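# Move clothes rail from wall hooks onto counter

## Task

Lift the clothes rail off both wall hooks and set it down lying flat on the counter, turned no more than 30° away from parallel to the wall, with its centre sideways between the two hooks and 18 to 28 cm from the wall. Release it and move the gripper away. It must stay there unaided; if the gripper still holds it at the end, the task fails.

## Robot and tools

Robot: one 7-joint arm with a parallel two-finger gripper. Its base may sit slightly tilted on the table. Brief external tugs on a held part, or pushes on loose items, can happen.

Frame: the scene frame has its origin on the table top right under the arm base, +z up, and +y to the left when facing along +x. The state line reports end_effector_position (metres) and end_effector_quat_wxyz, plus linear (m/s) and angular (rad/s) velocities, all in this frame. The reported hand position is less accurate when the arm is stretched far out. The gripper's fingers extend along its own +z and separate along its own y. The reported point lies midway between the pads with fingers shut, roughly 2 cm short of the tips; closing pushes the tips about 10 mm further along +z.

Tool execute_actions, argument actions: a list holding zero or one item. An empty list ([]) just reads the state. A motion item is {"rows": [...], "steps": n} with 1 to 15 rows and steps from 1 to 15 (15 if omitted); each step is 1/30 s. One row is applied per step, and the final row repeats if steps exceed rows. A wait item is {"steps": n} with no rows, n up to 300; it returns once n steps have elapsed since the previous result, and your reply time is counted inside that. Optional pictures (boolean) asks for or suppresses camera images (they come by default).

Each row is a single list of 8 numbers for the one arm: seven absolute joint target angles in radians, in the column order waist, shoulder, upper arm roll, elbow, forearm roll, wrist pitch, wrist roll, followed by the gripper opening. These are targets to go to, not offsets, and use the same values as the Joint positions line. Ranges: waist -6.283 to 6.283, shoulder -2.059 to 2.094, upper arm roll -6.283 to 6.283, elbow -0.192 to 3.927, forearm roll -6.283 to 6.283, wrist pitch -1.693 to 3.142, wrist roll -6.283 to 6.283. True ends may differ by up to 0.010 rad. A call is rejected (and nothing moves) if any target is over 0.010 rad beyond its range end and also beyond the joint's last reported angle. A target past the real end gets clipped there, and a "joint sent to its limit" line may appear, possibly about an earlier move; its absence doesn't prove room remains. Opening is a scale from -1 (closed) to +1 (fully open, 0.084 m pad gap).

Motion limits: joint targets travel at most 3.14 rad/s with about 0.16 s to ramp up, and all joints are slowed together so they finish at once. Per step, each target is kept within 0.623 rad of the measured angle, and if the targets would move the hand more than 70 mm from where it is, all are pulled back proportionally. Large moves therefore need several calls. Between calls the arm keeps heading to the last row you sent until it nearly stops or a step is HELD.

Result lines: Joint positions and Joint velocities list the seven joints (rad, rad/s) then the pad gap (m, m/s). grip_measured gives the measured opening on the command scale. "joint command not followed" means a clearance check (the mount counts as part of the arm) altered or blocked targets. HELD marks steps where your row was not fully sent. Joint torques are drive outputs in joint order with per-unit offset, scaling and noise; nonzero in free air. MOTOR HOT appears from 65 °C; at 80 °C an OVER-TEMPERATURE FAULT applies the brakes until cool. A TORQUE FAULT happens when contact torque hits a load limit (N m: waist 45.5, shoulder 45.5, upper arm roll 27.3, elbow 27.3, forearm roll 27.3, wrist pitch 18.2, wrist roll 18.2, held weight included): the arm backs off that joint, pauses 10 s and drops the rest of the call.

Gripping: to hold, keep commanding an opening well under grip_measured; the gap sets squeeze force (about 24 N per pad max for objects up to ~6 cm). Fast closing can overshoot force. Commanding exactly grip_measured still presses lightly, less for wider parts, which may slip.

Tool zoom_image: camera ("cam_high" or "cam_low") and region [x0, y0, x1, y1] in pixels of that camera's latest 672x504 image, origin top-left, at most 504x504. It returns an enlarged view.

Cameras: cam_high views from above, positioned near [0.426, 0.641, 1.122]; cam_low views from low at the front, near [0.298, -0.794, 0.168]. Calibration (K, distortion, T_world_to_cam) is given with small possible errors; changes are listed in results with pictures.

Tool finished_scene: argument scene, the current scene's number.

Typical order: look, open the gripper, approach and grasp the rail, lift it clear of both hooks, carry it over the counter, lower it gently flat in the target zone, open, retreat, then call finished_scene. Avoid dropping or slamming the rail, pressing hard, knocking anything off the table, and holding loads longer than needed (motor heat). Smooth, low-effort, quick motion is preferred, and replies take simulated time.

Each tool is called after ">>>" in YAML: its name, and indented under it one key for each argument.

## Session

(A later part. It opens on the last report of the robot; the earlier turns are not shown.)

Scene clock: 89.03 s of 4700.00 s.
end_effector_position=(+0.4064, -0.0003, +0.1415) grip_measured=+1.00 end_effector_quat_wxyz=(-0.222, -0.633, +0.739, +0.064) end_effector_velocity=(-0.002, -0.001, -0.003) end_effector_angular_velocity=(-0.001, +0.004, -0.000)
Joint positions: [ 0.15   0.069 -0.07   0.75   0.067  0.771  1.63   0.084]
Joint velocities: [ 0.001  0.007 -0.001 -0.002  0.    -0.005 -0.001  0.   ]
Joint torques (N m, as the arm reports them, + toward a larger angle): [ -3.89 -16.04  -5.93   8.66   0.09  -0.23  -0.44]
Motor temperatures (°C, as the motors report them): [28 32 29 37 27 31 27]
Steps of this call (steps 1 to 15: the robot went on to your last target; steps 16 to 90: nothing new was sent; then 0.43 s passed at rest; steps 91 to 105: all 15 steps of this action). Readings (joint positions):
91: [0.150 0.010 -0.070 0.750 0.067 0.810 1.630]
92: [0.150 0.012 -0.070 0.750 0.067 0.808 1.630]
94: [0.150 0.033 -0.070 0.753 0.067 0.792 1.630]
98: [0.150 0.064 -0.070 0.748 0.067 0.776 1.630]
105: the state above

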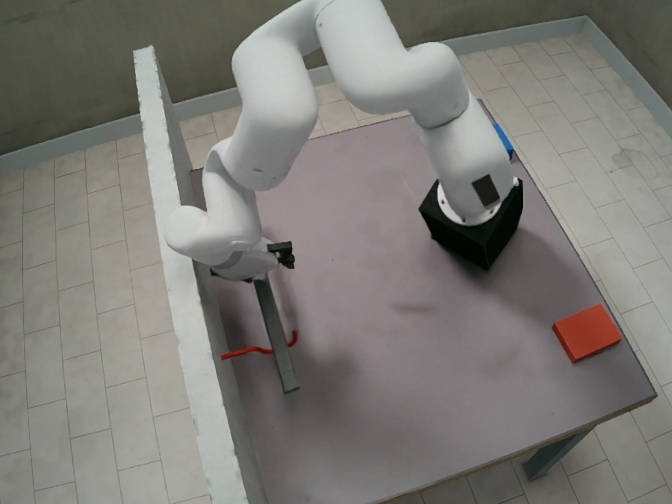

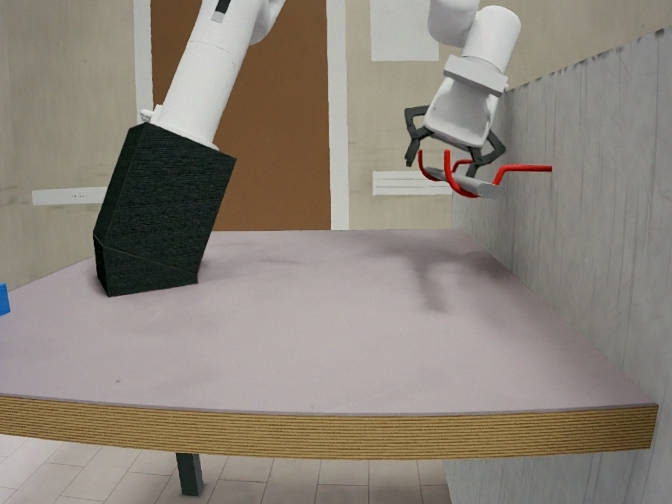

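>>> execute_actions:
  actions:
    - {"rows":[[0.15,0.11,-0.07,0.75,0.067,0.745,1.63,1]],"steps":15}
  pictures: false

>>> execute_actions:
  actions:
    - {"rows":[[0.15,0.11,-0.07,0.75,0.067,0.745,1.63,-1]],"steps":15}

Scene clock: 95.00 s of 4700.00 s.
end_effector_position=(+0.4003, -0.0046, +0.1285) grip_measured=+1.00 end_effector_quat_wxyz=(-0.228, -0.631, +0.738, +0.067) end_effector_velocity=(-0.002, -0.001, -0.002) end_effector_angular_velocity=(-0.001, +0.004, -0.001)
Joint positions: [ 0.15   0.109 -0.07   0.75   0.067  0.745  1.63   0.084]
Joint velocities: [ 0.     0.005 -0.    -0.002 -0.    -0.003  0.    -0.   ]
Joint torques (N m, as the arm reports them, + toward a larger angle): [ -3.85 -16.2   -6.01   8.26   0.04  -0.39  -0.24]
Motor temperatures (°C, as the motors report them): [28 32 29 36 27 31 27]
Steps of this call (steps 1 to 15: the robot went on to your last target; steps 16 to 90: nothing new was sent; then 2.47 s passed at rest; steps 91 to 105: all 15 steps of this action). Readings (joint positions):
91: [0.150 0.070 -0.070 0.750 0.067 0.770 1.630]
92: [0.150 0.072 -0.070 0.750 0.067 0.768 1.630]
94: [0.150 0.088 -0.070 0.752 0.067 0.757 1.630]
98: [0.150 0.107 -0.070 0.748 0.067 0.749 1.630]
105: the state above

Scene clock: 95.50 s of 4700.00 s.
end_effector_position=(+0.4022, -0.0045, +0.1288) grip_measured=-0.61 end_effector_quat_wxyz=(-0.227, -0.632, +0.738, +0.066) end_effector_velocity=(-0.002, +0.000, -0.001) end_effector_angular_velocity=(-0.001, +0.005, -0.004)
Joint positions: [ 0.15   0.109 -0.07   0.753  0.067  0.743  1.629  0.017]
Joint velocities: [-0.001  0.     0.001 -0.003  0.001  0.002  0.003  0.   ]
Joint torques (N m, as the arm reports them, + toward a larger angle): [ -4.1  -13.98  -6.5    4.2    0.52   1.28   0.31]
Motor temperatures (°C, as the motors report them): [28 32 29 36 27 31 27]
Steps of this call (steps 1 to 15: all 15 steps of this action). Readings (joint positions):
1: [0.150 0.109 -0.070 0.750 0.067 0.745 1.630]
2: [0.150 0.110 -0.070 0.750 0.067 0.745 1.630]
4: [0.150 0.109 -0.070 0.751 0.067 0.744 1.630]
8: [0.150 0.110 -0.070 0.751 0.067 0.744 1.630]
15: the state above

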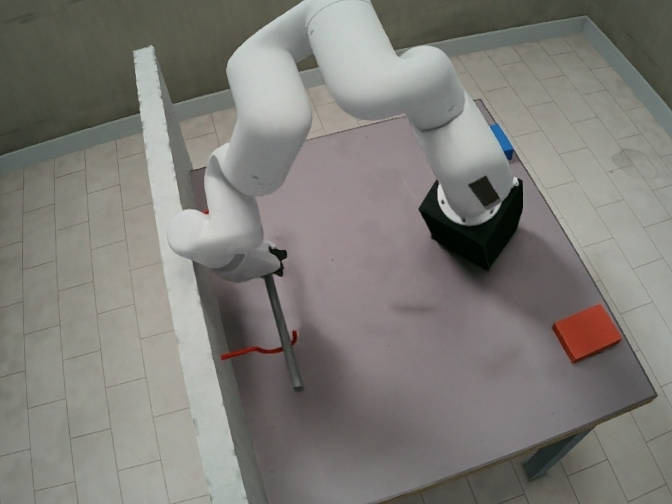

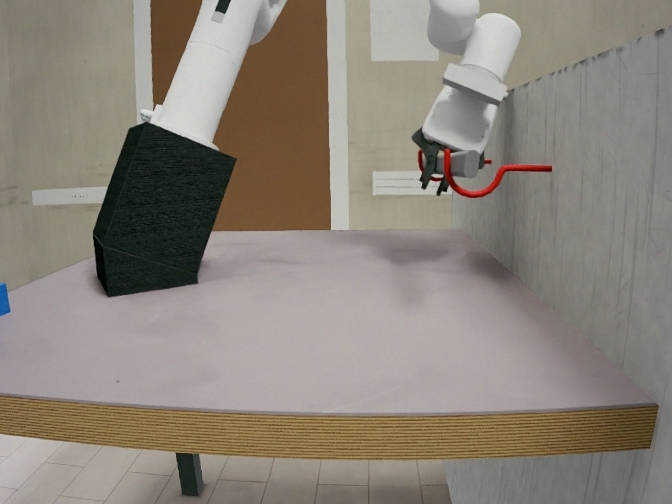

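>>> execute_actions:
  actions:
    - {"rows":[[0.15,-0.03,-0.07,0.75,0.067,0.84,1.63,-1]],"steps":15}

Scene clock: 99.33 s of 4700.00 s.
end_effector_position=(+0.4140, +0.0097, +0.1722) grip_measured=-0.67 end_effector_quat_wxyz=(-0.210, -0.637, +0.739, +0.061) end_effector_velocity=(+0.017, +0.006, +0.012) end_effector_angular_velocity=(+0.008, -0.036, +0.037)
Joint positions: [ 0.15  -0.026 -0.07   0.747  0.067  0.84   1.63   0.014]
Joint velocities: [ 0.002 -0.027  0.006  0.02  -0.007  0.003 -0.014 -0.002]
Joint torques (N m, as the arm reports them, + toward a larger angle): [ -3.91 -15.86  -6.14   9.7    0.53  -0.29  -0.04]
Motor temperatures (°C, as the motors report them): [28 32 29 35 27 31 27]
Steps of this call (steps 1 to 15: the robot went on to your last target; steps 16 to 90: nothing new was sent; then 0.33 s passed at rest; steps 91 to 105: all 15 steps of this action). Readings (joint positions):
91: [0.150 0.110 -0.070 0.751 0.067 0.744 1.630]
92: [0.150 0.108 -0.070 0.751 0.067 0.746 1.630]
94: [0.150 0.082 -0.070 0.745 0.067 0.770 1.630]
98: [0.150 -0.004 -0.070 0.743 0.067 0.827 1.631]
105: the state above

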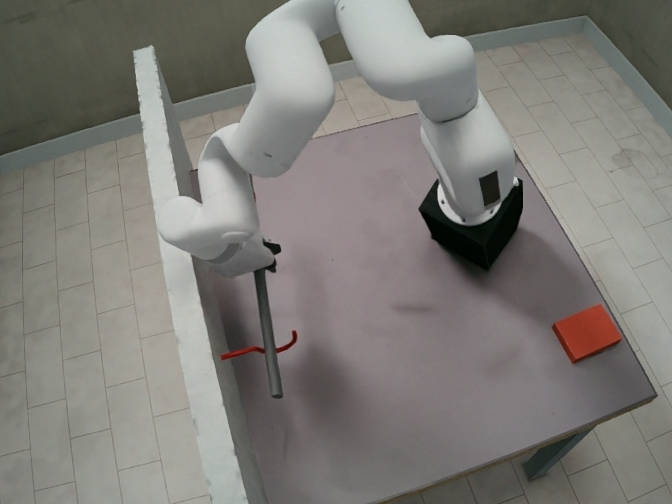

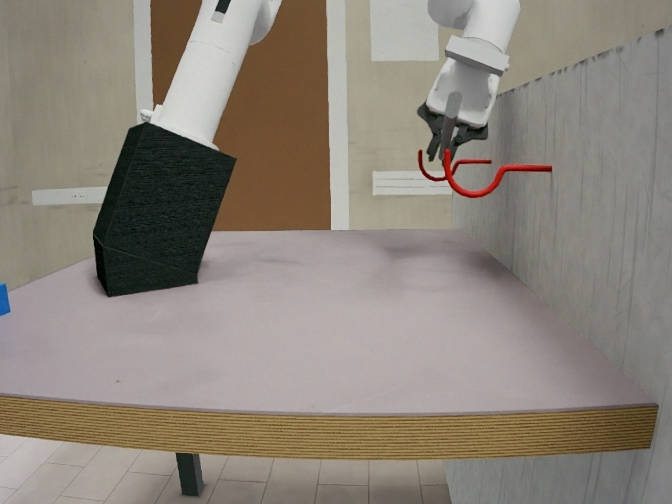

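Lift more.

>>> execute_actions:
  actions:
    - {"rows":[[0.15,-0.16,-0.07,0.75,0.067,0.92,1.63,-1]],"steps":15}

Scene clock: 106.57 s of 4700.00 s.
end_effector_position=(+0.4272, +0.0234, +0.2160) grip_measured=-0.68 end_effector_quat_wxyz=(-0.187, -0.644, +0.740, +0.048) end_effector_velocity=(+0.005, +0.003, +0.009) end_effector_angular_velocity=(+0.003, -0.015, +0.006)
Joint positions: [ 0.15  -0.157 -0.07   0.749  0.067  0.919  1.63   0.014]
Joint velocities: [-0.    -0.02   0.001  0.008 -0.     0.012 -0.002  0.   ]
Joint torques (N m, as the arm reports them, + toward a larger angle): [ -3.53 -15.04  -5.84  11.63  -0.29  -0.28  -0.29]
Motor temperatures (°C, as the motors report them): [28 32 29 35 27 31 27]
Steps of this call (steps 1 to 15: the robot went on to your last target; steps 16 to 90: nothing new was sent; then 3.73 s passed at rest; steps 91 to 105: all 15 steps of this action). Readings (joint positions):
91: [0.150 -0.030 -0.070 0.750 0.067 0.840 1.630]
92: [0.150 -0.032 -0.070 0.750 0.067 0.842 1.630]
94: [0.150 -0.059 -0.070 0.746 0.067 0.862 1.630]
98: [0.150 -0.141 -0.070 0.755 0.067 0.904 1.630]
105: the state above

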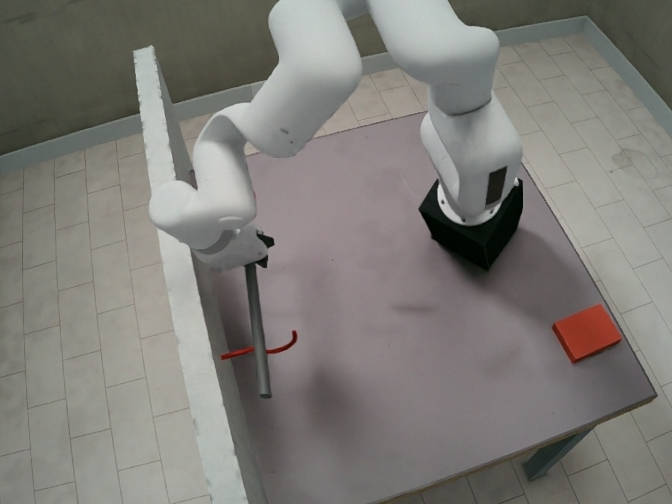

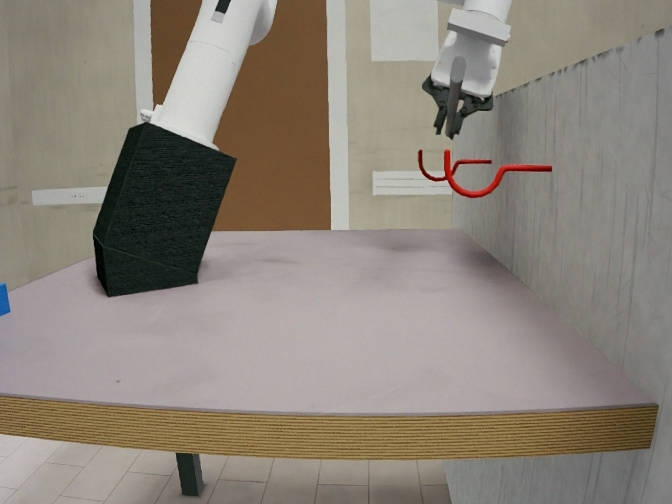

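>>> execute_actions:
  actions:
    - {"rows":[[0.15,-0.16,-0.07,0.5,0.067,0.92,1.63,-1]],"steps":15}

Scene clock: 112.87 s of 4700.00 s.
end_effector_position=(+0.3009, +0.0124, +0.1765) grip_measured=-0.68 end_effector_quat_wxyz=(-0.270, -0.614, +0.731, +0.126) end_effector_velocity=(-0.028, -0.002, -0.005) end_effector_angular_velocity=(+0.000, +0.033, -0.009)
Joint positions: [ 0.15  -0.159 -0.07   0.511  0.067  0.92   1.63   0.014]
Joint velocities: [-0.001 -0.016 -0.001 -0.067  0.    -0.016 -0.002  0.   ]
Joint torques (N m, as the arm reports them, + toward a larger angle): [ -2.43 -12.56  -4.78   9.05  -0.43  -0.2   -0.34]
Motor temperatures (°C, as the motors report them): [28 32 29 36 27 30 27]
Steps of this call (steps 1 to 15: the robot went on to your last target; steps 16 to 100: nothing new was sent; then 2.47 s passed at rest; steps 101 to 115: all 15 steps of this action). Readings (joint positions):
101: [0.150 -0.160 -0.070 0.750 0.067 0.920 1.630]
102: [0.150 -0.160 -0.070 0.748 0.067 0.920 1.630]
104: [0.150 -0.162 -0.070 0.723 0.067 0.918 1.630]
108: [0.150 -0.159 -0.070 0.614 0.067 0.921 1.630]
115: the state above

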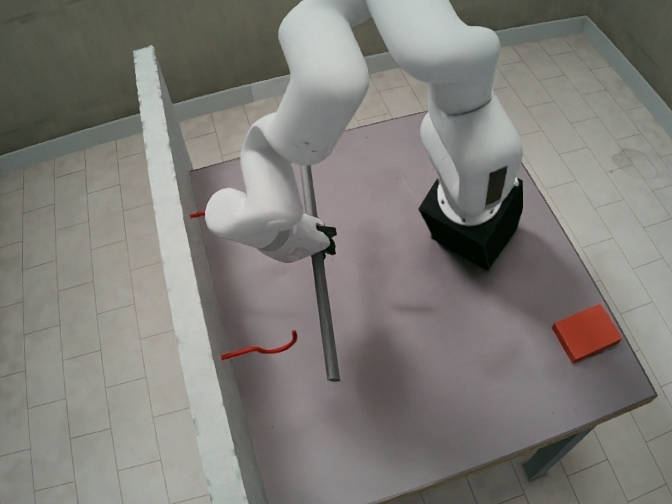

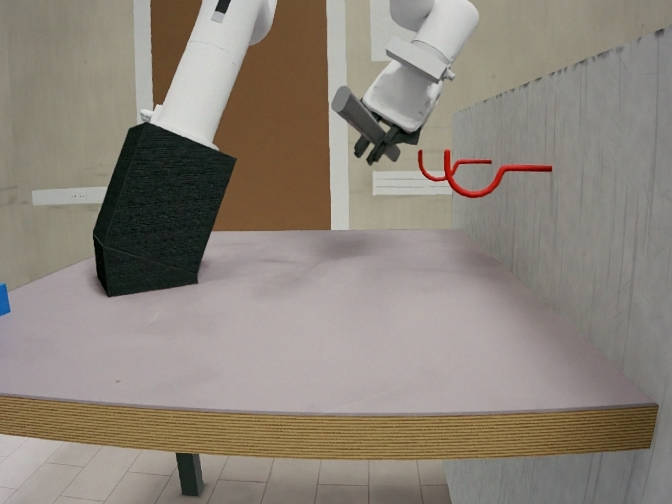

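>>> execute_actions:
  actions:
    - {"rows":[[0.15,0.05,-0.07,0.5,0.067,0.82,1.63,-1]],"steps":15}

Scene clock: 116.17 s of 4700.00 s.
end_effector_position=(+0.2599, -0.0045, +0.1301) grip_measured=-0.68 end_effector_quat_wxyz=(-0.316, -0.594, +0.724, +0.155) end_effector_velocity=(-0.006, -0.003, -0.008) end_effector_angular_velocity=(-0.003, +0.012, -0.002)
Joint positions: [ 0.15   0.045 -0.07   0.501  0.067  0.822  1.63   0.014]
Joint velocities: [ 0.     0.036 -0.     0.001  0.    -0.023 -0.001  0.   ]
Joint torques (N m, as the arm reports them, + toward a larger angle): [ -3.3  -13.29  -5.35   5.61  -0.23   0.47  -0.26]
Motor temperatures (°C, as the motors report them): [28 32 29 35 27 30 27]
Steps of this call (steps 1 to 30: the robot went on to your last target; steps 31 to 84: nothing new was sent; steps 85 to 99: all 15 steps of this action). Readings (joint positions):
85: [0.150 -0.160 -0.070 0.500 0.067 0.920 1.630]
86: [0.150 -0.158 -0.070 0.500 0.067 0.919 1.630]
88: [0.150 -0.129 -0.070 0.503 0.067 0.902 1.630]
92: [0.150 0.004 -0.070 0.497 0.067 0.845 1.630]
99: the state above

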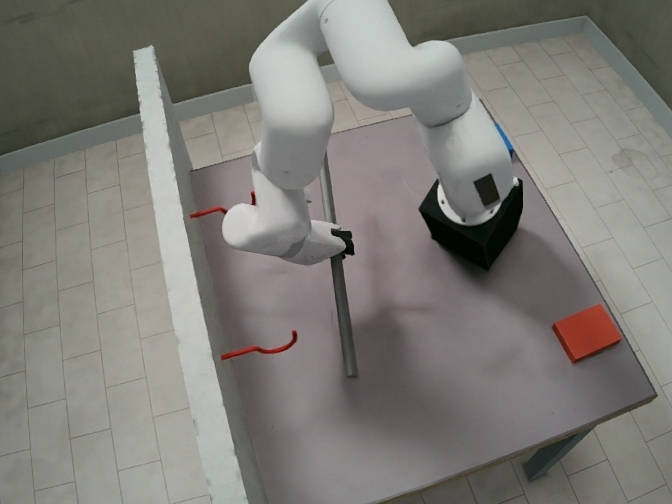

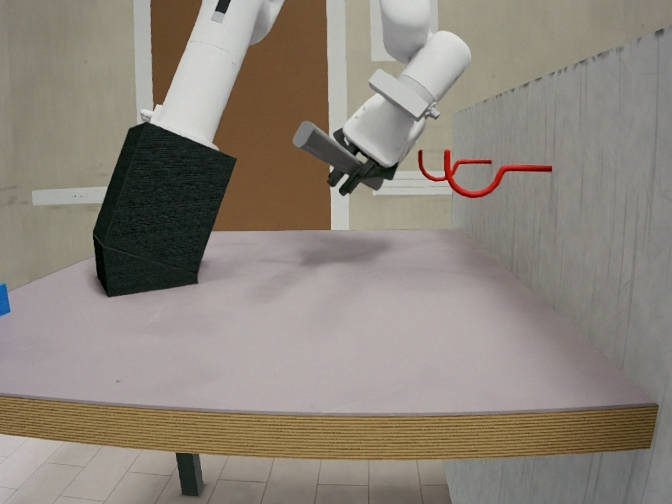

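>>> execute_actions:
  actions:
    - {"rows":[[0.15,0.28,-0.07,0.5,0.067,0.62,1.63,-1]],"steps":15}

Scene clock: 119.03 s of 4700.00 s.
end_effector_position=(+0.2277, -0.0262, +0.0764) grip_measured=-0.68 end_effector_quat_wxyz=(-0.336, -0.586, +0.721, +0.155) end_effector_velocity=(-0.001, -0.004, -0.010) end_effector_angular_velocity=(-0.005, -0.011, +0.005)
Joint positions: [ 0.15   0.274 -0.07   0.501  0.067  0.625  1.63   0.014]
Joint velocities: [-0.     0.04  -0.     0.004  0.    -0.048 -0.    -0.   ]
Joint torques (N m, as the arm reports them, + toward a larger angle): [ -3.95 -13.33  -5.98   2.55   0.21   0.73  -0.18]
Motor temperatures (°C, as the motors report them): [28 32 29 35 27 30 27]
Steps of this call (steps 1 to 15: the robot went on to your last target; steps 16 to 71: nothing new was sent; steps 72 to 86: all 15 steps of this action). Readings (joint positions):
72: [0.150 0.050 -0.070 0.500 0.067 0.820 1.630]
73: [0.150 0.052 -0.070 0.500 0.067 0.818 1.630]
75: [0.150 0.081 -0.070 0.503 0.067 0.788 1.630]
79: [0.150 0.225 -0.070 0.498 0.067 0.672 1.630]
86: the state above

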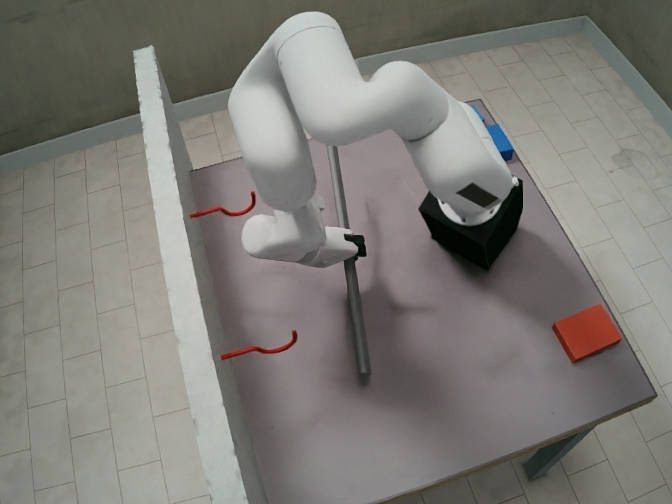

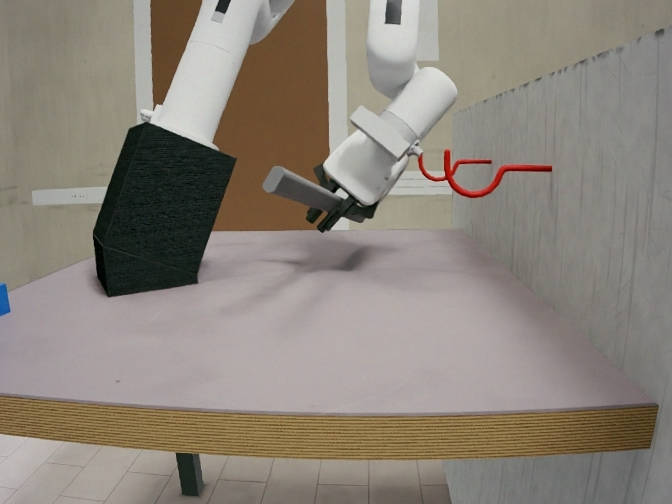

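>>> execute_actions:
  actions:
    - {"rows":[[0.15,0.42,-0.07,0.62,0.067,0.55,1.63,-1]],"steps":15}

Scene clock: 122.37 s of 4700.00 s.
end_effector_position=(+0.2575, -0.0386, +0.0405) grip_measured=-0.68 end_effector_quat_wxyz=(-0.325, -0.594, +0.723, +0.135) end_effector_velocity=(+0.008, -0.002, -0.006) end_effector_angular_velocity=(-0.002, -0.015, +0.004)
Joint positions: [ 0.15   0.417 -0.07   0.617  0.067  0.551  1.63   0.014]
Joint velocities: [ 0.     0.02  -0.001  0.023  0.    -0.013  0.001  0.   ]
Joint torques (N m, as the arm reports them, + toward a larger angle): [ -4.7  -15.24  -6.82   2.26   0.01   0.63  -0.27]
Motor temperatures (°C, as the motors report them): [28 32 29 34 27 30 27]
Steps of this call (steps 1 to 15: the robot went on to your last target; steps 16 to 85: nothing new was sent; steps 86 to 100: all 15 steps of this action). Readings (joint positions):
86: [0.150 0.280 -0.070 0.500 0.067 0.620 1.630]
87: [0.150 0.282 -0.070 0.501 0.067 0.619 1.630]
89: [0.150 0.312 -0.070 0.526 0.067 0.604 1.630]
93: [0.150 0.395 -0.070 0.600 0.067 0.563 1.630]
100: the state above

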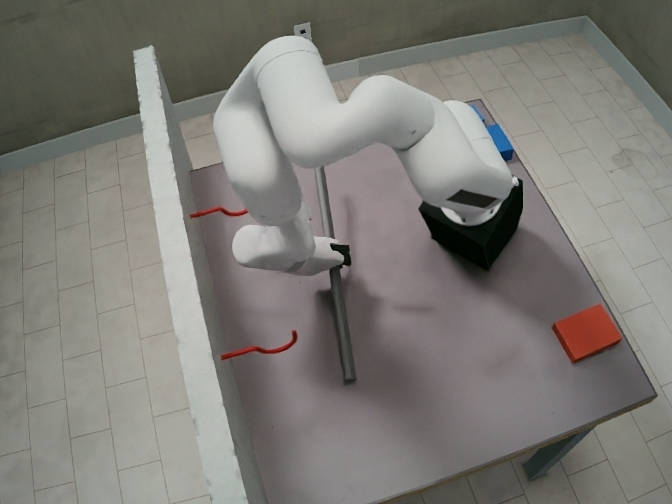

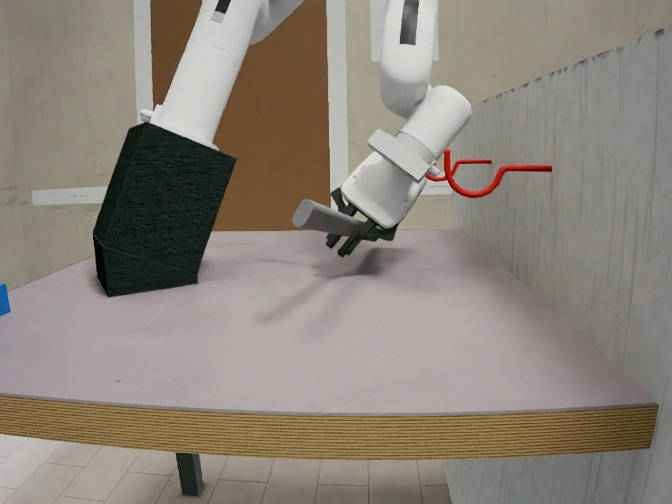

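>>> execute_actions:
  actions:
    - {"rows":[[0.15,0.42,-0.07,0.62,0.067,0.55,1.63,1]],"steps":15}

>>> execute_actions:
  actions:
    - {"rows":[[0.15,0.1,-0.07,0.62,0.067,0.75,1.63,1]],"steps":15}

Scene clock: 126.87 s of 4700.00 s.
end_effector_position=(+0.2582, -0.0388, +0.0397) grip_measured=+1.00 end_effector_quat_wxyz=(-0.324, -0.595, +0.723, +0.134) end_effector_velocity=(-0.000, +0.000, -0.000) end_effector_angular_velocity=(-0.001, -0.000, -0.001)
Joint positions: [ 0.15   0.42  -0.07   0.62   0.067  0.55   1.63   0.084]
Joint velocities: [ 0.001  0.001 -0.    -0.     0.    -0.001  0.001  0.   ]
Joint torques (N m, as the arm reports them, + toward a larger angle): [ -4.45 -14.72  -6.37   2.58   0.17   0.2   -0.25]
Motor temperatures (°C, as the motors report them): [28 32 29 33 27 30 27]
Steps of this call (steps 1 to 15: the robot went on to your last target; steps 16 to 90: nothing new was sent; then 1.00 s passed at rest; steps 91 to 105: all 15 steps of this action). Readings (joint positions):
91: [0.150 0.420 -0.070 0.620 0.067 0.550 1.630]
92: [0.150 0.420 -0.070 0.620 0.067 0.550 1.630]
94: [0.150 0.420 -0.070 0.620 0.067 0.550 1.630]
98: [0.150 0.420 -0.070 0.620 0.067 0.550 1.630]
105: the state above

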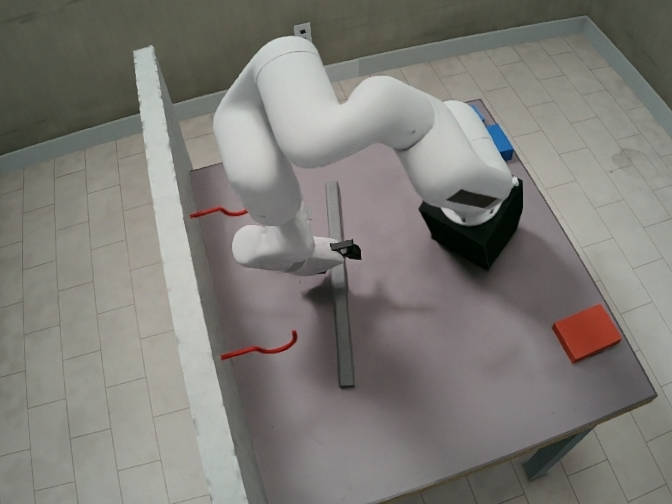

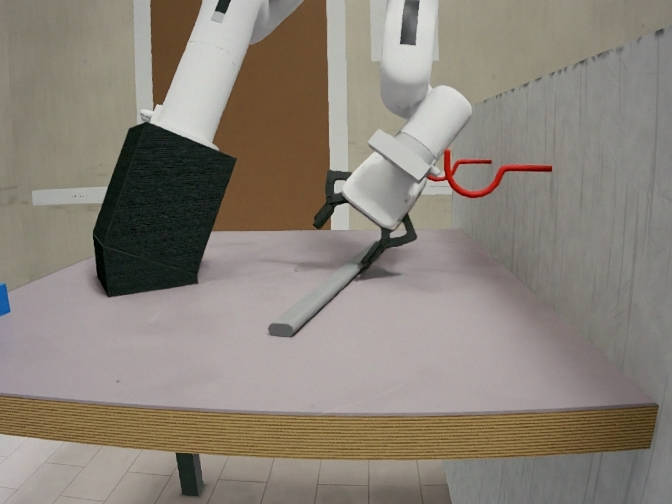

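Scene clock: 127.37 s of 4700.00 s.
end_effector_position=(+0.3261, -0.0096, +0.1148) grip_measured=+1.00 end_effector_quat_wxyz=(-0.274, -0.613, +0.733, +0.109) end_effector_velocity=(-0.013, +0.010, +0.025) end_effector_angular_velocity=(+0.013, +0.036, -0.007)
Joint positions: [ 0.15   0.112 -0.07   0.62   0.067  0.741  1.63   0.084]
Joint velocities: [ 0.001 -0.094  0.003 -0.036 -0.     0.095 -0.001 -0.   ]
Joint torques (N m, as the arm reports them, + toward a larger angle): [ -3.53 -13.33  -5.68   6.66  -0.11  -0.07  -0.26]
Motor temperatures (°C, as the motors report them): [28 32 29 33 27 30 27]
Steps of this call (steps 1 to 15: all 15 steps of this action). Readings (joint positions):
1: [0.150 0.420 -0.070 0.620 0.067 0.550 1.630]
2: [0.150 0.418 -0.070 0.620 0.067 0.552 1.630]
4: [0.150 0.390 -0.070 0.617 0.067 0.574 1.630]
8: [0.150 0.240 -0.070 0.623 0.067 0.661 1.630]
15: the state above

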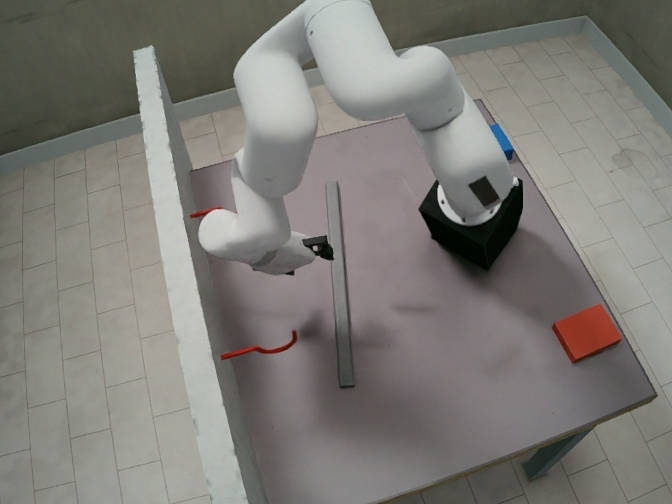

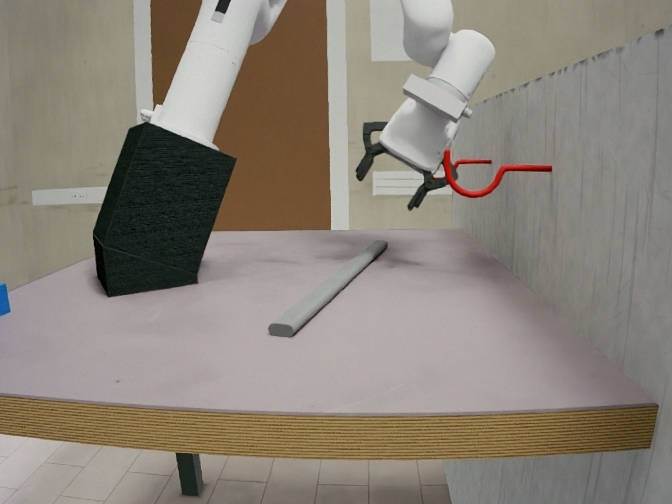

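>>> execute_actions:
  actions:
    - {"rows":[[0.15,0.2,-0.07,0.48,0.067,0.7,1.63,-1]],"steps":15}
  pictures: false

>>> execute_actions:
  actions:
    - {"rows":[[0.15,0.38,-0.07,0.48,0.067,0.55,1.63,-1]],"steps":15}

Scene clock: 136.97 s of 4700.00 s.
end_effector_position=(+0.2280, -0.0185, +0.0955) grip_measured=-1.00 end_effector_quat_wxyz=(-0.338, -0.584, +0.720, +0.164) end_effector_velocity=(-0.016, -0.002, -0.002) end_effector_angular_velocity=(-0.003, +0.023, -0.006)
Joint positions: [ 0.15   0.197 -0.07   0.485  0.067  0.701  1.63   0.   ]
Joint velocities: [-0.     0.015 -0.001 -0.024 -0.    -0.015  0.001  0.   ]
Joint torques (N m, as the arm reports them, + toward a larger angle): [ -3.39 -13.92  -5.5    3.4   -0.17   0.37  -0.19]
Motor temperatures (°C, as the motors report them): [28 32 29 33 27 30 27]
Steps of this call (steps 1 to 30: the robot went on to your last target; steps 31 to 100: nothing new was sent; then 5.77 s passed at rest; steps 101 to 115: all 15 steps of this action). Readings (joint positions):
101: [0.150 0.100 -0.070 0.620 0.067 0.750 1.630]
102: [0.150 0.101 -0.070 0.619 0.067 0.749 1.630]
104: [0.150 0.118 -0.070 0.596 0.067 0.736 1.630]
108: [0.150 0.175 -0.070 0.514 0.067 0.715 1.630]
115: the state above

Scene clock: 137.47 s of 4700.00 s.
end_effector_position=(+0.1935, -0.0347, +0.0591) grip_measured=-1.00 end_effector_quat_wxyz=(-0.356, -0.577, +0.716, +0.167) end_effector_velocity=(-0.006, -0.003, -0.006) end_effector_angular_velocity=(-0.003, +0.002, +0.002)
Joint positions: [ 0.15   0.376 -0.07   0.481  0.067  0.553  1.63   0.   ]
Joint velocities: [-0.     0.03  -0.    -0.002 -0.    -0.03  -0.001  0.   ]
Joint torques (N m, as the arm reports them, + toward a larger angle): [ -3.41 -14.2   -5.89   1.09  -0.06   0.5   -0.24]
Motor temperatures (°C, as the motors report them): [28 32 29 33 27 30 27]
Steps of this call (steps 1 to 15: all 15 steps of this action). Readings (joint positions):
1: [0.150 0.198 -0.070 0.484 0.067 0.701 1.630]
2: [0.150 0.200 -0.070 0.483 0.067 0.698 1.630]
4: [0.150 0.230 -0.070 0.484 0.067 0.669 1.630]
8: [0.150 0.344 -0.070 0.478 0.067 0.584 1.630]
15: the state above

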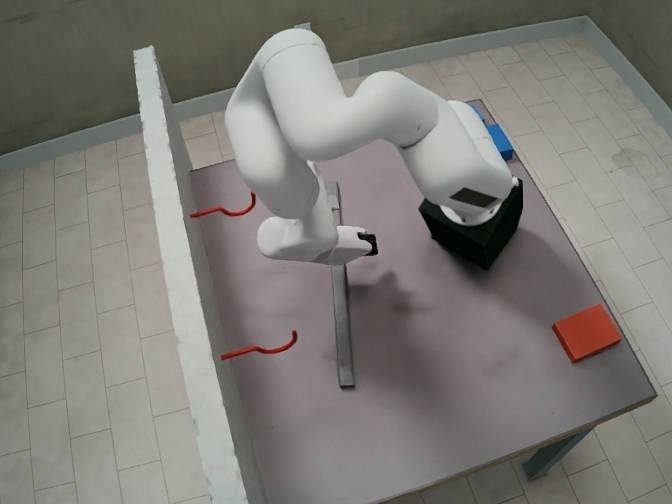

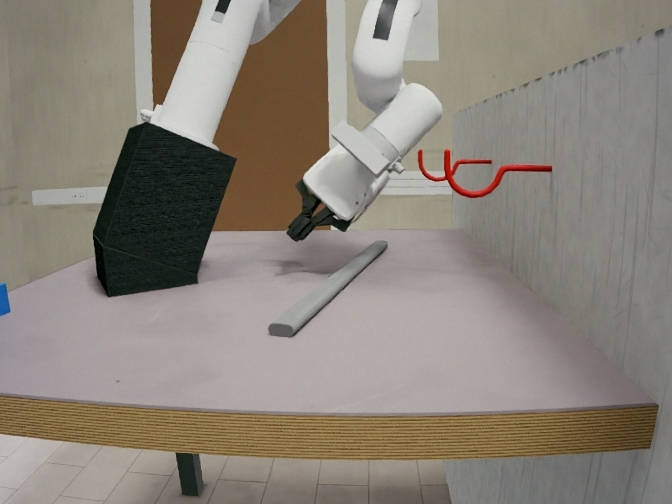

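Lower a bit more.

>>> execute_actions:
  actions:
    - {"rows":[[0.15,0.48,-0.07,0.48,0.067,0.47,1.63,-1]],"steps":15}

Scene clock: 139.67 s of 4700.00 s.
end_effector_position=(+0.1709, -0.0436, +0.0409) grip_measured=-1.00 end_effector_quat_wxyz=(-0.367, -0.574, +0.712, +0.169) end_effector_velocity=(-0.005, -0.001, -0.002) end_effector_angular_velocity=(-0.002, +0.005, -0.001)
Joint positions: [ 0.15   0.478 -0.07   0.48   0.067  0.471  1.63   0.   ]
Joint velocities: [ 0.     0.014 -0.    -0.003  0.    -0.012  0.001  0.   ]
Joint torques (N m, as the arm reports them, + toward a larger angle): [ -3.56 -13.78  -6.19  -0.14   0.11   0.59  -0.2 ]
Motor temperatures (°C, as the motors report them): [28 32 29 32 27 30 27]
Steps of this call (steps 1 to 15: the robot went on to your last target; steps 16 to 51: nothing new was sent; steps 52 to 66: all 15 steps of this action). Readings (joint positions):
52: [0.150 0.380 -0.070 0.480 0.067 0.550 1.630]
53: [0.150 0.382 -0.070 0.480 0.067 0.548 1.630]
55: [0.150 0.408 -0.070 0.483 0.067 0.523 1.630]
59: [0.150 0.467 -0.070 0.477 0.067 0.484 1.630]
66: the state above

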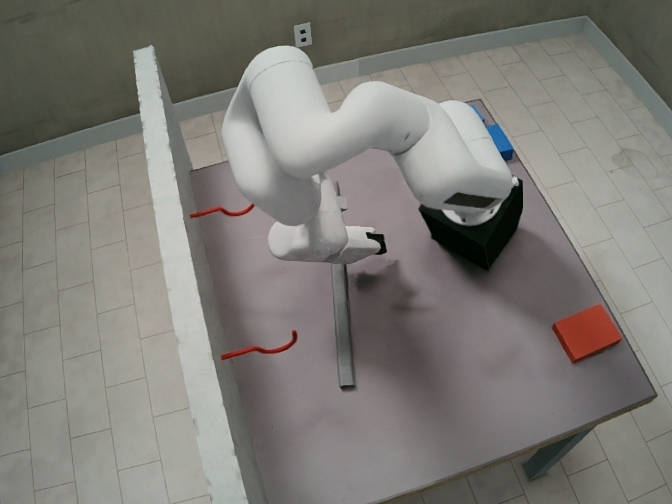

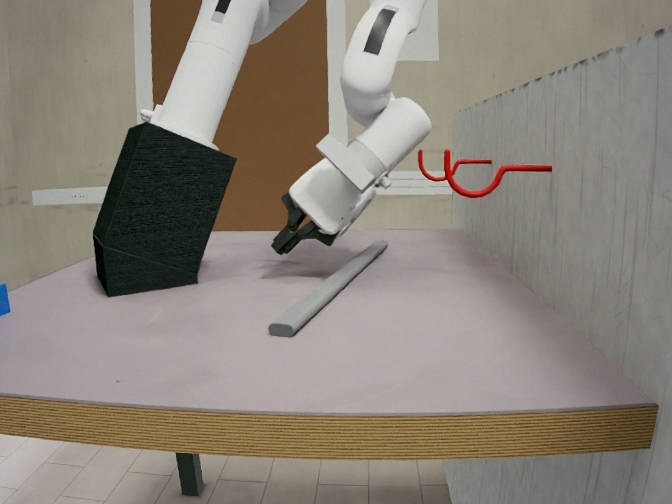

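>>> execute_actions:
  actions:
    - {"rows":[[0.15,0.56,-0.07,0.7,0.067,0.47,1.63,-1]],"steps":15}

Scene clock: 143.47 s of 4700.00 s.
end_effector_position=(+0.2546, -0.0518, +0.0076) grip_measured=-1.00 end_effector_quat_wxyz=(-0.330, -0.594, +0.722, +0.130) end_effector_velocity=(+0.006, +0.000, -0.003) end_effector_angular_velocity=(+0.003, +0.029, -0.006)
Joint positions: [ 0.149  0.554 -0.072  0.683  0.067  0.483  1.63   0.   ]
Joint velocities: [-0.     0.024  0.     0.052 -0.     0.058 -0.002  0.   ]
Joint torques (N m, as the arm reports them, + toward a larger angle): [-2.86 -7.96 -3.56 12.85  0.8  -8.02 -0.14]
Motor temperatures (°C, as the motors report them): [28 32 29 32 27 30 27]
Steps of this call (steps 1 to 15: the robot went on to your last target; steps 16 to 90: nothing new was sent; then 0.30 s passed at rest; steps 91 to 105: all 15 steps of this action). Readings (joint positions):
91: [0.150 0.480 -0.070 0.480 0.067 0.470 1.630]
92: [0.150 0.481 -0.070 0.482 0.067 0.470 1.630]
94: [0.150 0.493 -0.070 0.509 0.067 0.472 1.630]
98: [0.150 0.534 -0.070 0.634 0.067 0.469 1.630]
105: the state above

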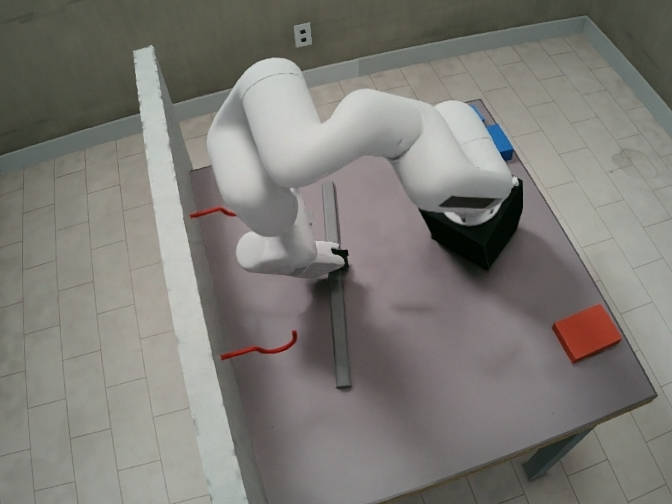

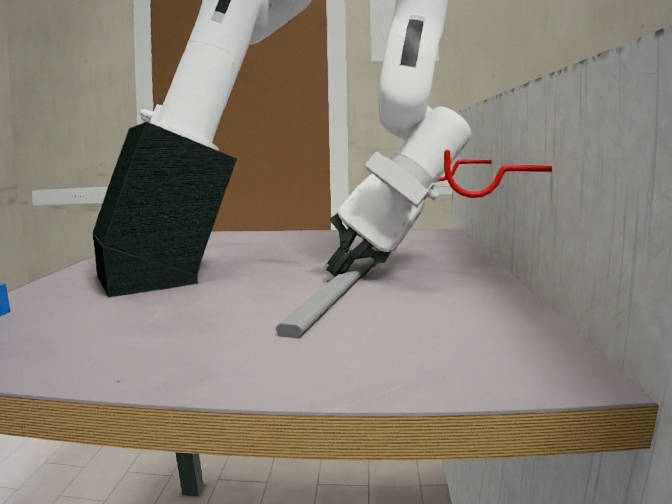

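>>> execute_actions:
  actions:
    - {"rows":[[0.15,0.53,-0.07,0.8,0.067,0.47,1.63,-1]],"steps":15}

Scene clock: 146.83 s of 4700.00 s.
end_effector_position=(+0.3312, -0.0485, +0.0061) grip_measured=-1.00 end_effector_quat_wxyz=(-0.284, -0.615, +0.730, +0.089) end_effector_velocity=(+0.008, +0.001, -0.001) end_effector_angular_velocity=(+0.001, -0.010, +0.005)
Joint positions: [ 0.15   0.53  -0.07   0.795  0.067  0.487  1.63   0.   ]
Joint velocities: [ 0.001  0.002 -0.     0.015 -0.001  0.002 -0.001  0.   ]
Joint torques (N m, as the arm reports them, + toward a larger angle): [ 4.68 -8.56  7.76 14.23  1.46 -8.   -0.48]
Motor temperatures (°C, as the motors report them): [28 32 29 33 27 34 27]
Steps of this call (steps 1 to 30: the robot went on to your last target; steps 31 to 86: nothing new was sent; steps 87 to 101: all 15 steps of this action). Readings (joint positions):
87: [0.150 0.560 -0.070 0.694 0.067 0.497 1.630]
88: [0.150 0.559 -0.070 0.695 0.067 0.497 1.630]
90: [0.150 0.557 -0.071 0.708 0.067 0.504 1.630]
94: [0.149 0.537 -0.072 0.765 0.067 0.499 1.630]
101: the state above

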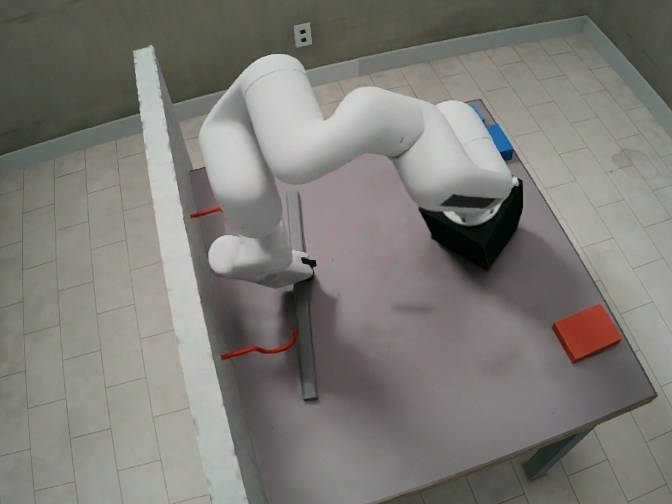

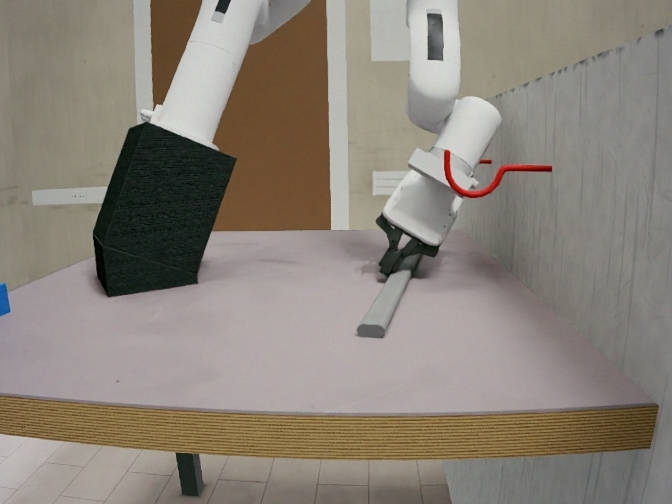

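>>> execute_actions:
  actions:
    - {"rows":[[0.15,0.2,-0.07,0.65,0.067,0.7,1.63,-1]],"steps":15}

Scene clock: 149.40 s of 4700.00 s.
end_effector_position=(+0.3249, -0.0172, +0.0902) grip_measured=-1.00 end_effector_quat_wxyz=(-0.282, -0.612, +0.731, +0.110) end_effector_velocity=(-0.031, +0.004, +0.026) end_effector_angular_velocity=(+0.005, +0.063, -0.028)
Joint positions: [ 0.151  0.213 -0.068  0.656  0.067  0.691  1.63   0.   ]
Joint velocities: [-0.005 -0.096 -0.007 -0.073 -0.002  0.091 -0.001  0.   ]
Joint torques (N m, as the arm reports them, + toward a larger angle): [ -3.9  -14.25  -5.91   6.05   0.07  -0.32  -0.09]
Motor temperatures (°C, as the motors report them): [28 32 29 34 27 35 27]
Steps of this call (steps 1 to 15: the robot went on to your last target; steps 16 to 62: nothing new was sent; steps 63 to 77: all 15 steps of this action). Readings (joint positions):
63: [0.150 0.530 -0.070 0.797 0.067 0.488 1.630]
64: [0.150 0.528 -0.070 0.796 0.067 0.489 1.630]
66: [0.151 0.504 -0.066 0.787 0.068 0.502 1.630]
70: [0.155 0.334 -0.058 0.720 0.068 0.606 1.630]
77: the state above

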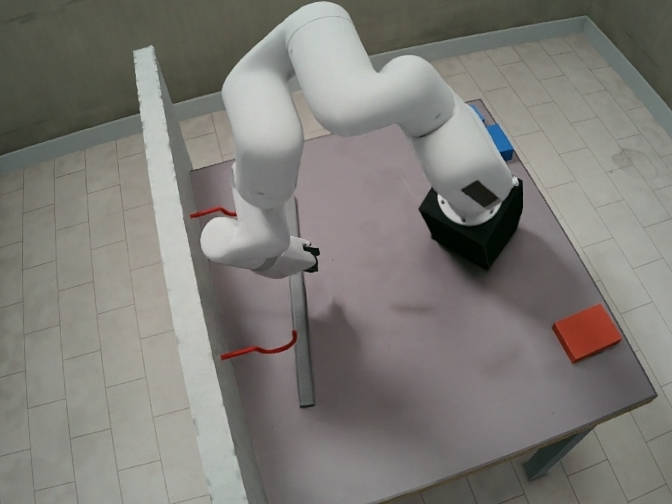

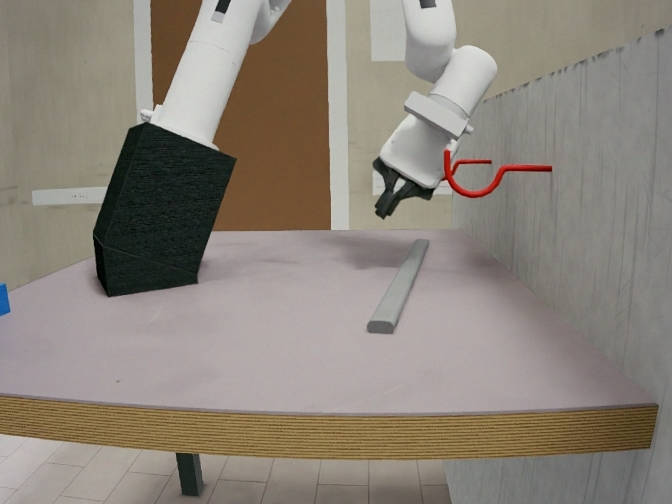

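>>> execute_actions:
  actions:
    - {"rows":[[0.15,0.3,-0.07,0.8,0.067,0.6,1.63,1]],"steps":15}
  pictures: false

>>> execute_actions:
  actions:
    - {"rows":[[0.15,0.47,-0.07,0.8,0.067,0.49,1.63,1]],"steps":15}

Scene clock: 156.30 s of 4700.00 s.
end_effector_position=(+0.3942, -0.0235, +0.0735) grip_measured=+1.00 end_effector_quat_wxyz=(-0.236, -0.630, +0.738, +0.060) end_effector_velocity=(+0.002, -0.002, -0.003) end_effector_angular_velocity=(-0.002, -0.011, +0.003)
Joint positions: [ 0.15   0.291 -0.07   0.784  0.067  0.599  1.63   0.084]
Joint velocities: [ 0.     0.01  -0.001  0.001  0.    -0.02  -0.001  0.   ]
Joint torques (N m, as the arm reports them, + toward a larger angle): [-4.95 -2.99 -6.75 22.03 -0.03  1.79 -0.38]
Motor temperatures (°C, as the motors report them): [28 32 29 34 27 34 27]
Steps of this call (steps 1 to 30: the robot went on to your last target; steps 31 to 100: nothing new was sent; then 3.07 s passed at rest; steps 101 to 115: all 15 steps of this action). Readings (joint positions):
101: [0.150 0.200 -0.070 0.650 0.067 0.700 1.630]
102: [0.150 0.201 -0.070 0.652 0.067 0.699 1.630]
104: [0.150 0.222 -0.070 0.680 0.067 0.678 1.630]
108: [0.150 0.281 -0.070 0.775 0.067 0.619 1.630]
115: the state above

Scene clock: 156.80 s of 4700.00 s.
end_effector_position=(+0.3627, -0.0414, +0.0217) grip_measured=+1.00 end_effector_quat_wxyz=(-0.259, -0.624, +0.734, +0.070) end_effector_velocity=(-0.014, -0.013, -0.007) end_effector_angular_velocity=(-0.015, +0.006, -0.018)
Joint positions: [ 0.15   0.466 -0.069  0.804  0.067  0.494  1.63   0.084]
Joint velocities: [-0.006  0.026 -0.013 -0.021  0.002 -0.036 -0.     0.   ]
Joint torques (N m, as the arm reports them, + toward a larger angle): [ -5.03 -17.94  -6.61   4.75   0.19  -0.26  -0.28]
Motor temperatures (°C, as the motors report them): [28 32 29 34 27 34 27]
Steps of this call (steps 1 to 15: all 15 steps of this action). Readings (joint positions):
1: [0.150 0.291 -0.070 0.783 0.067 0.599 1.630]
2: [0.150 0.293 -0.070 0.783 0.067 0.596 1.630]
4: [0.150 0.311 -0.071 0.782 0.067 0.570 1.630]
8: [0.148 0.424 -0.072 0.792 0.067 0.514 1.630]
15: the state above

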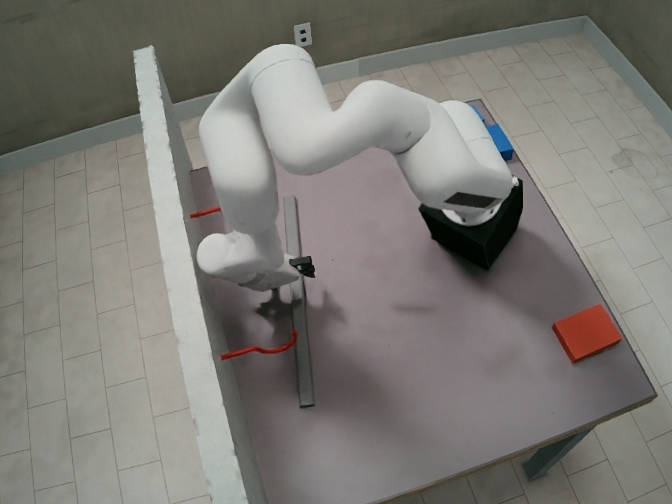

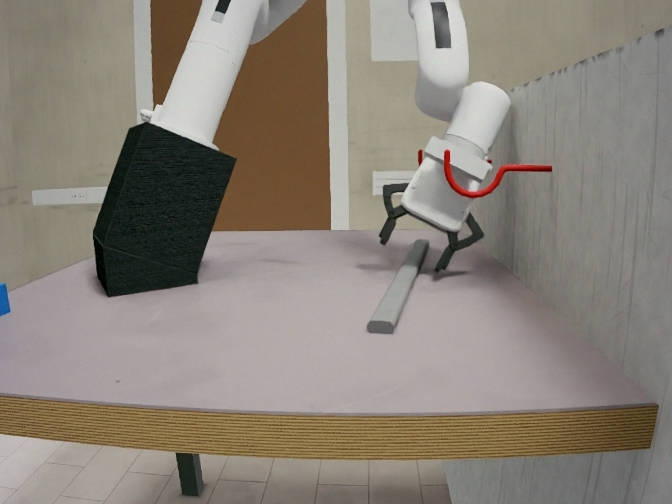

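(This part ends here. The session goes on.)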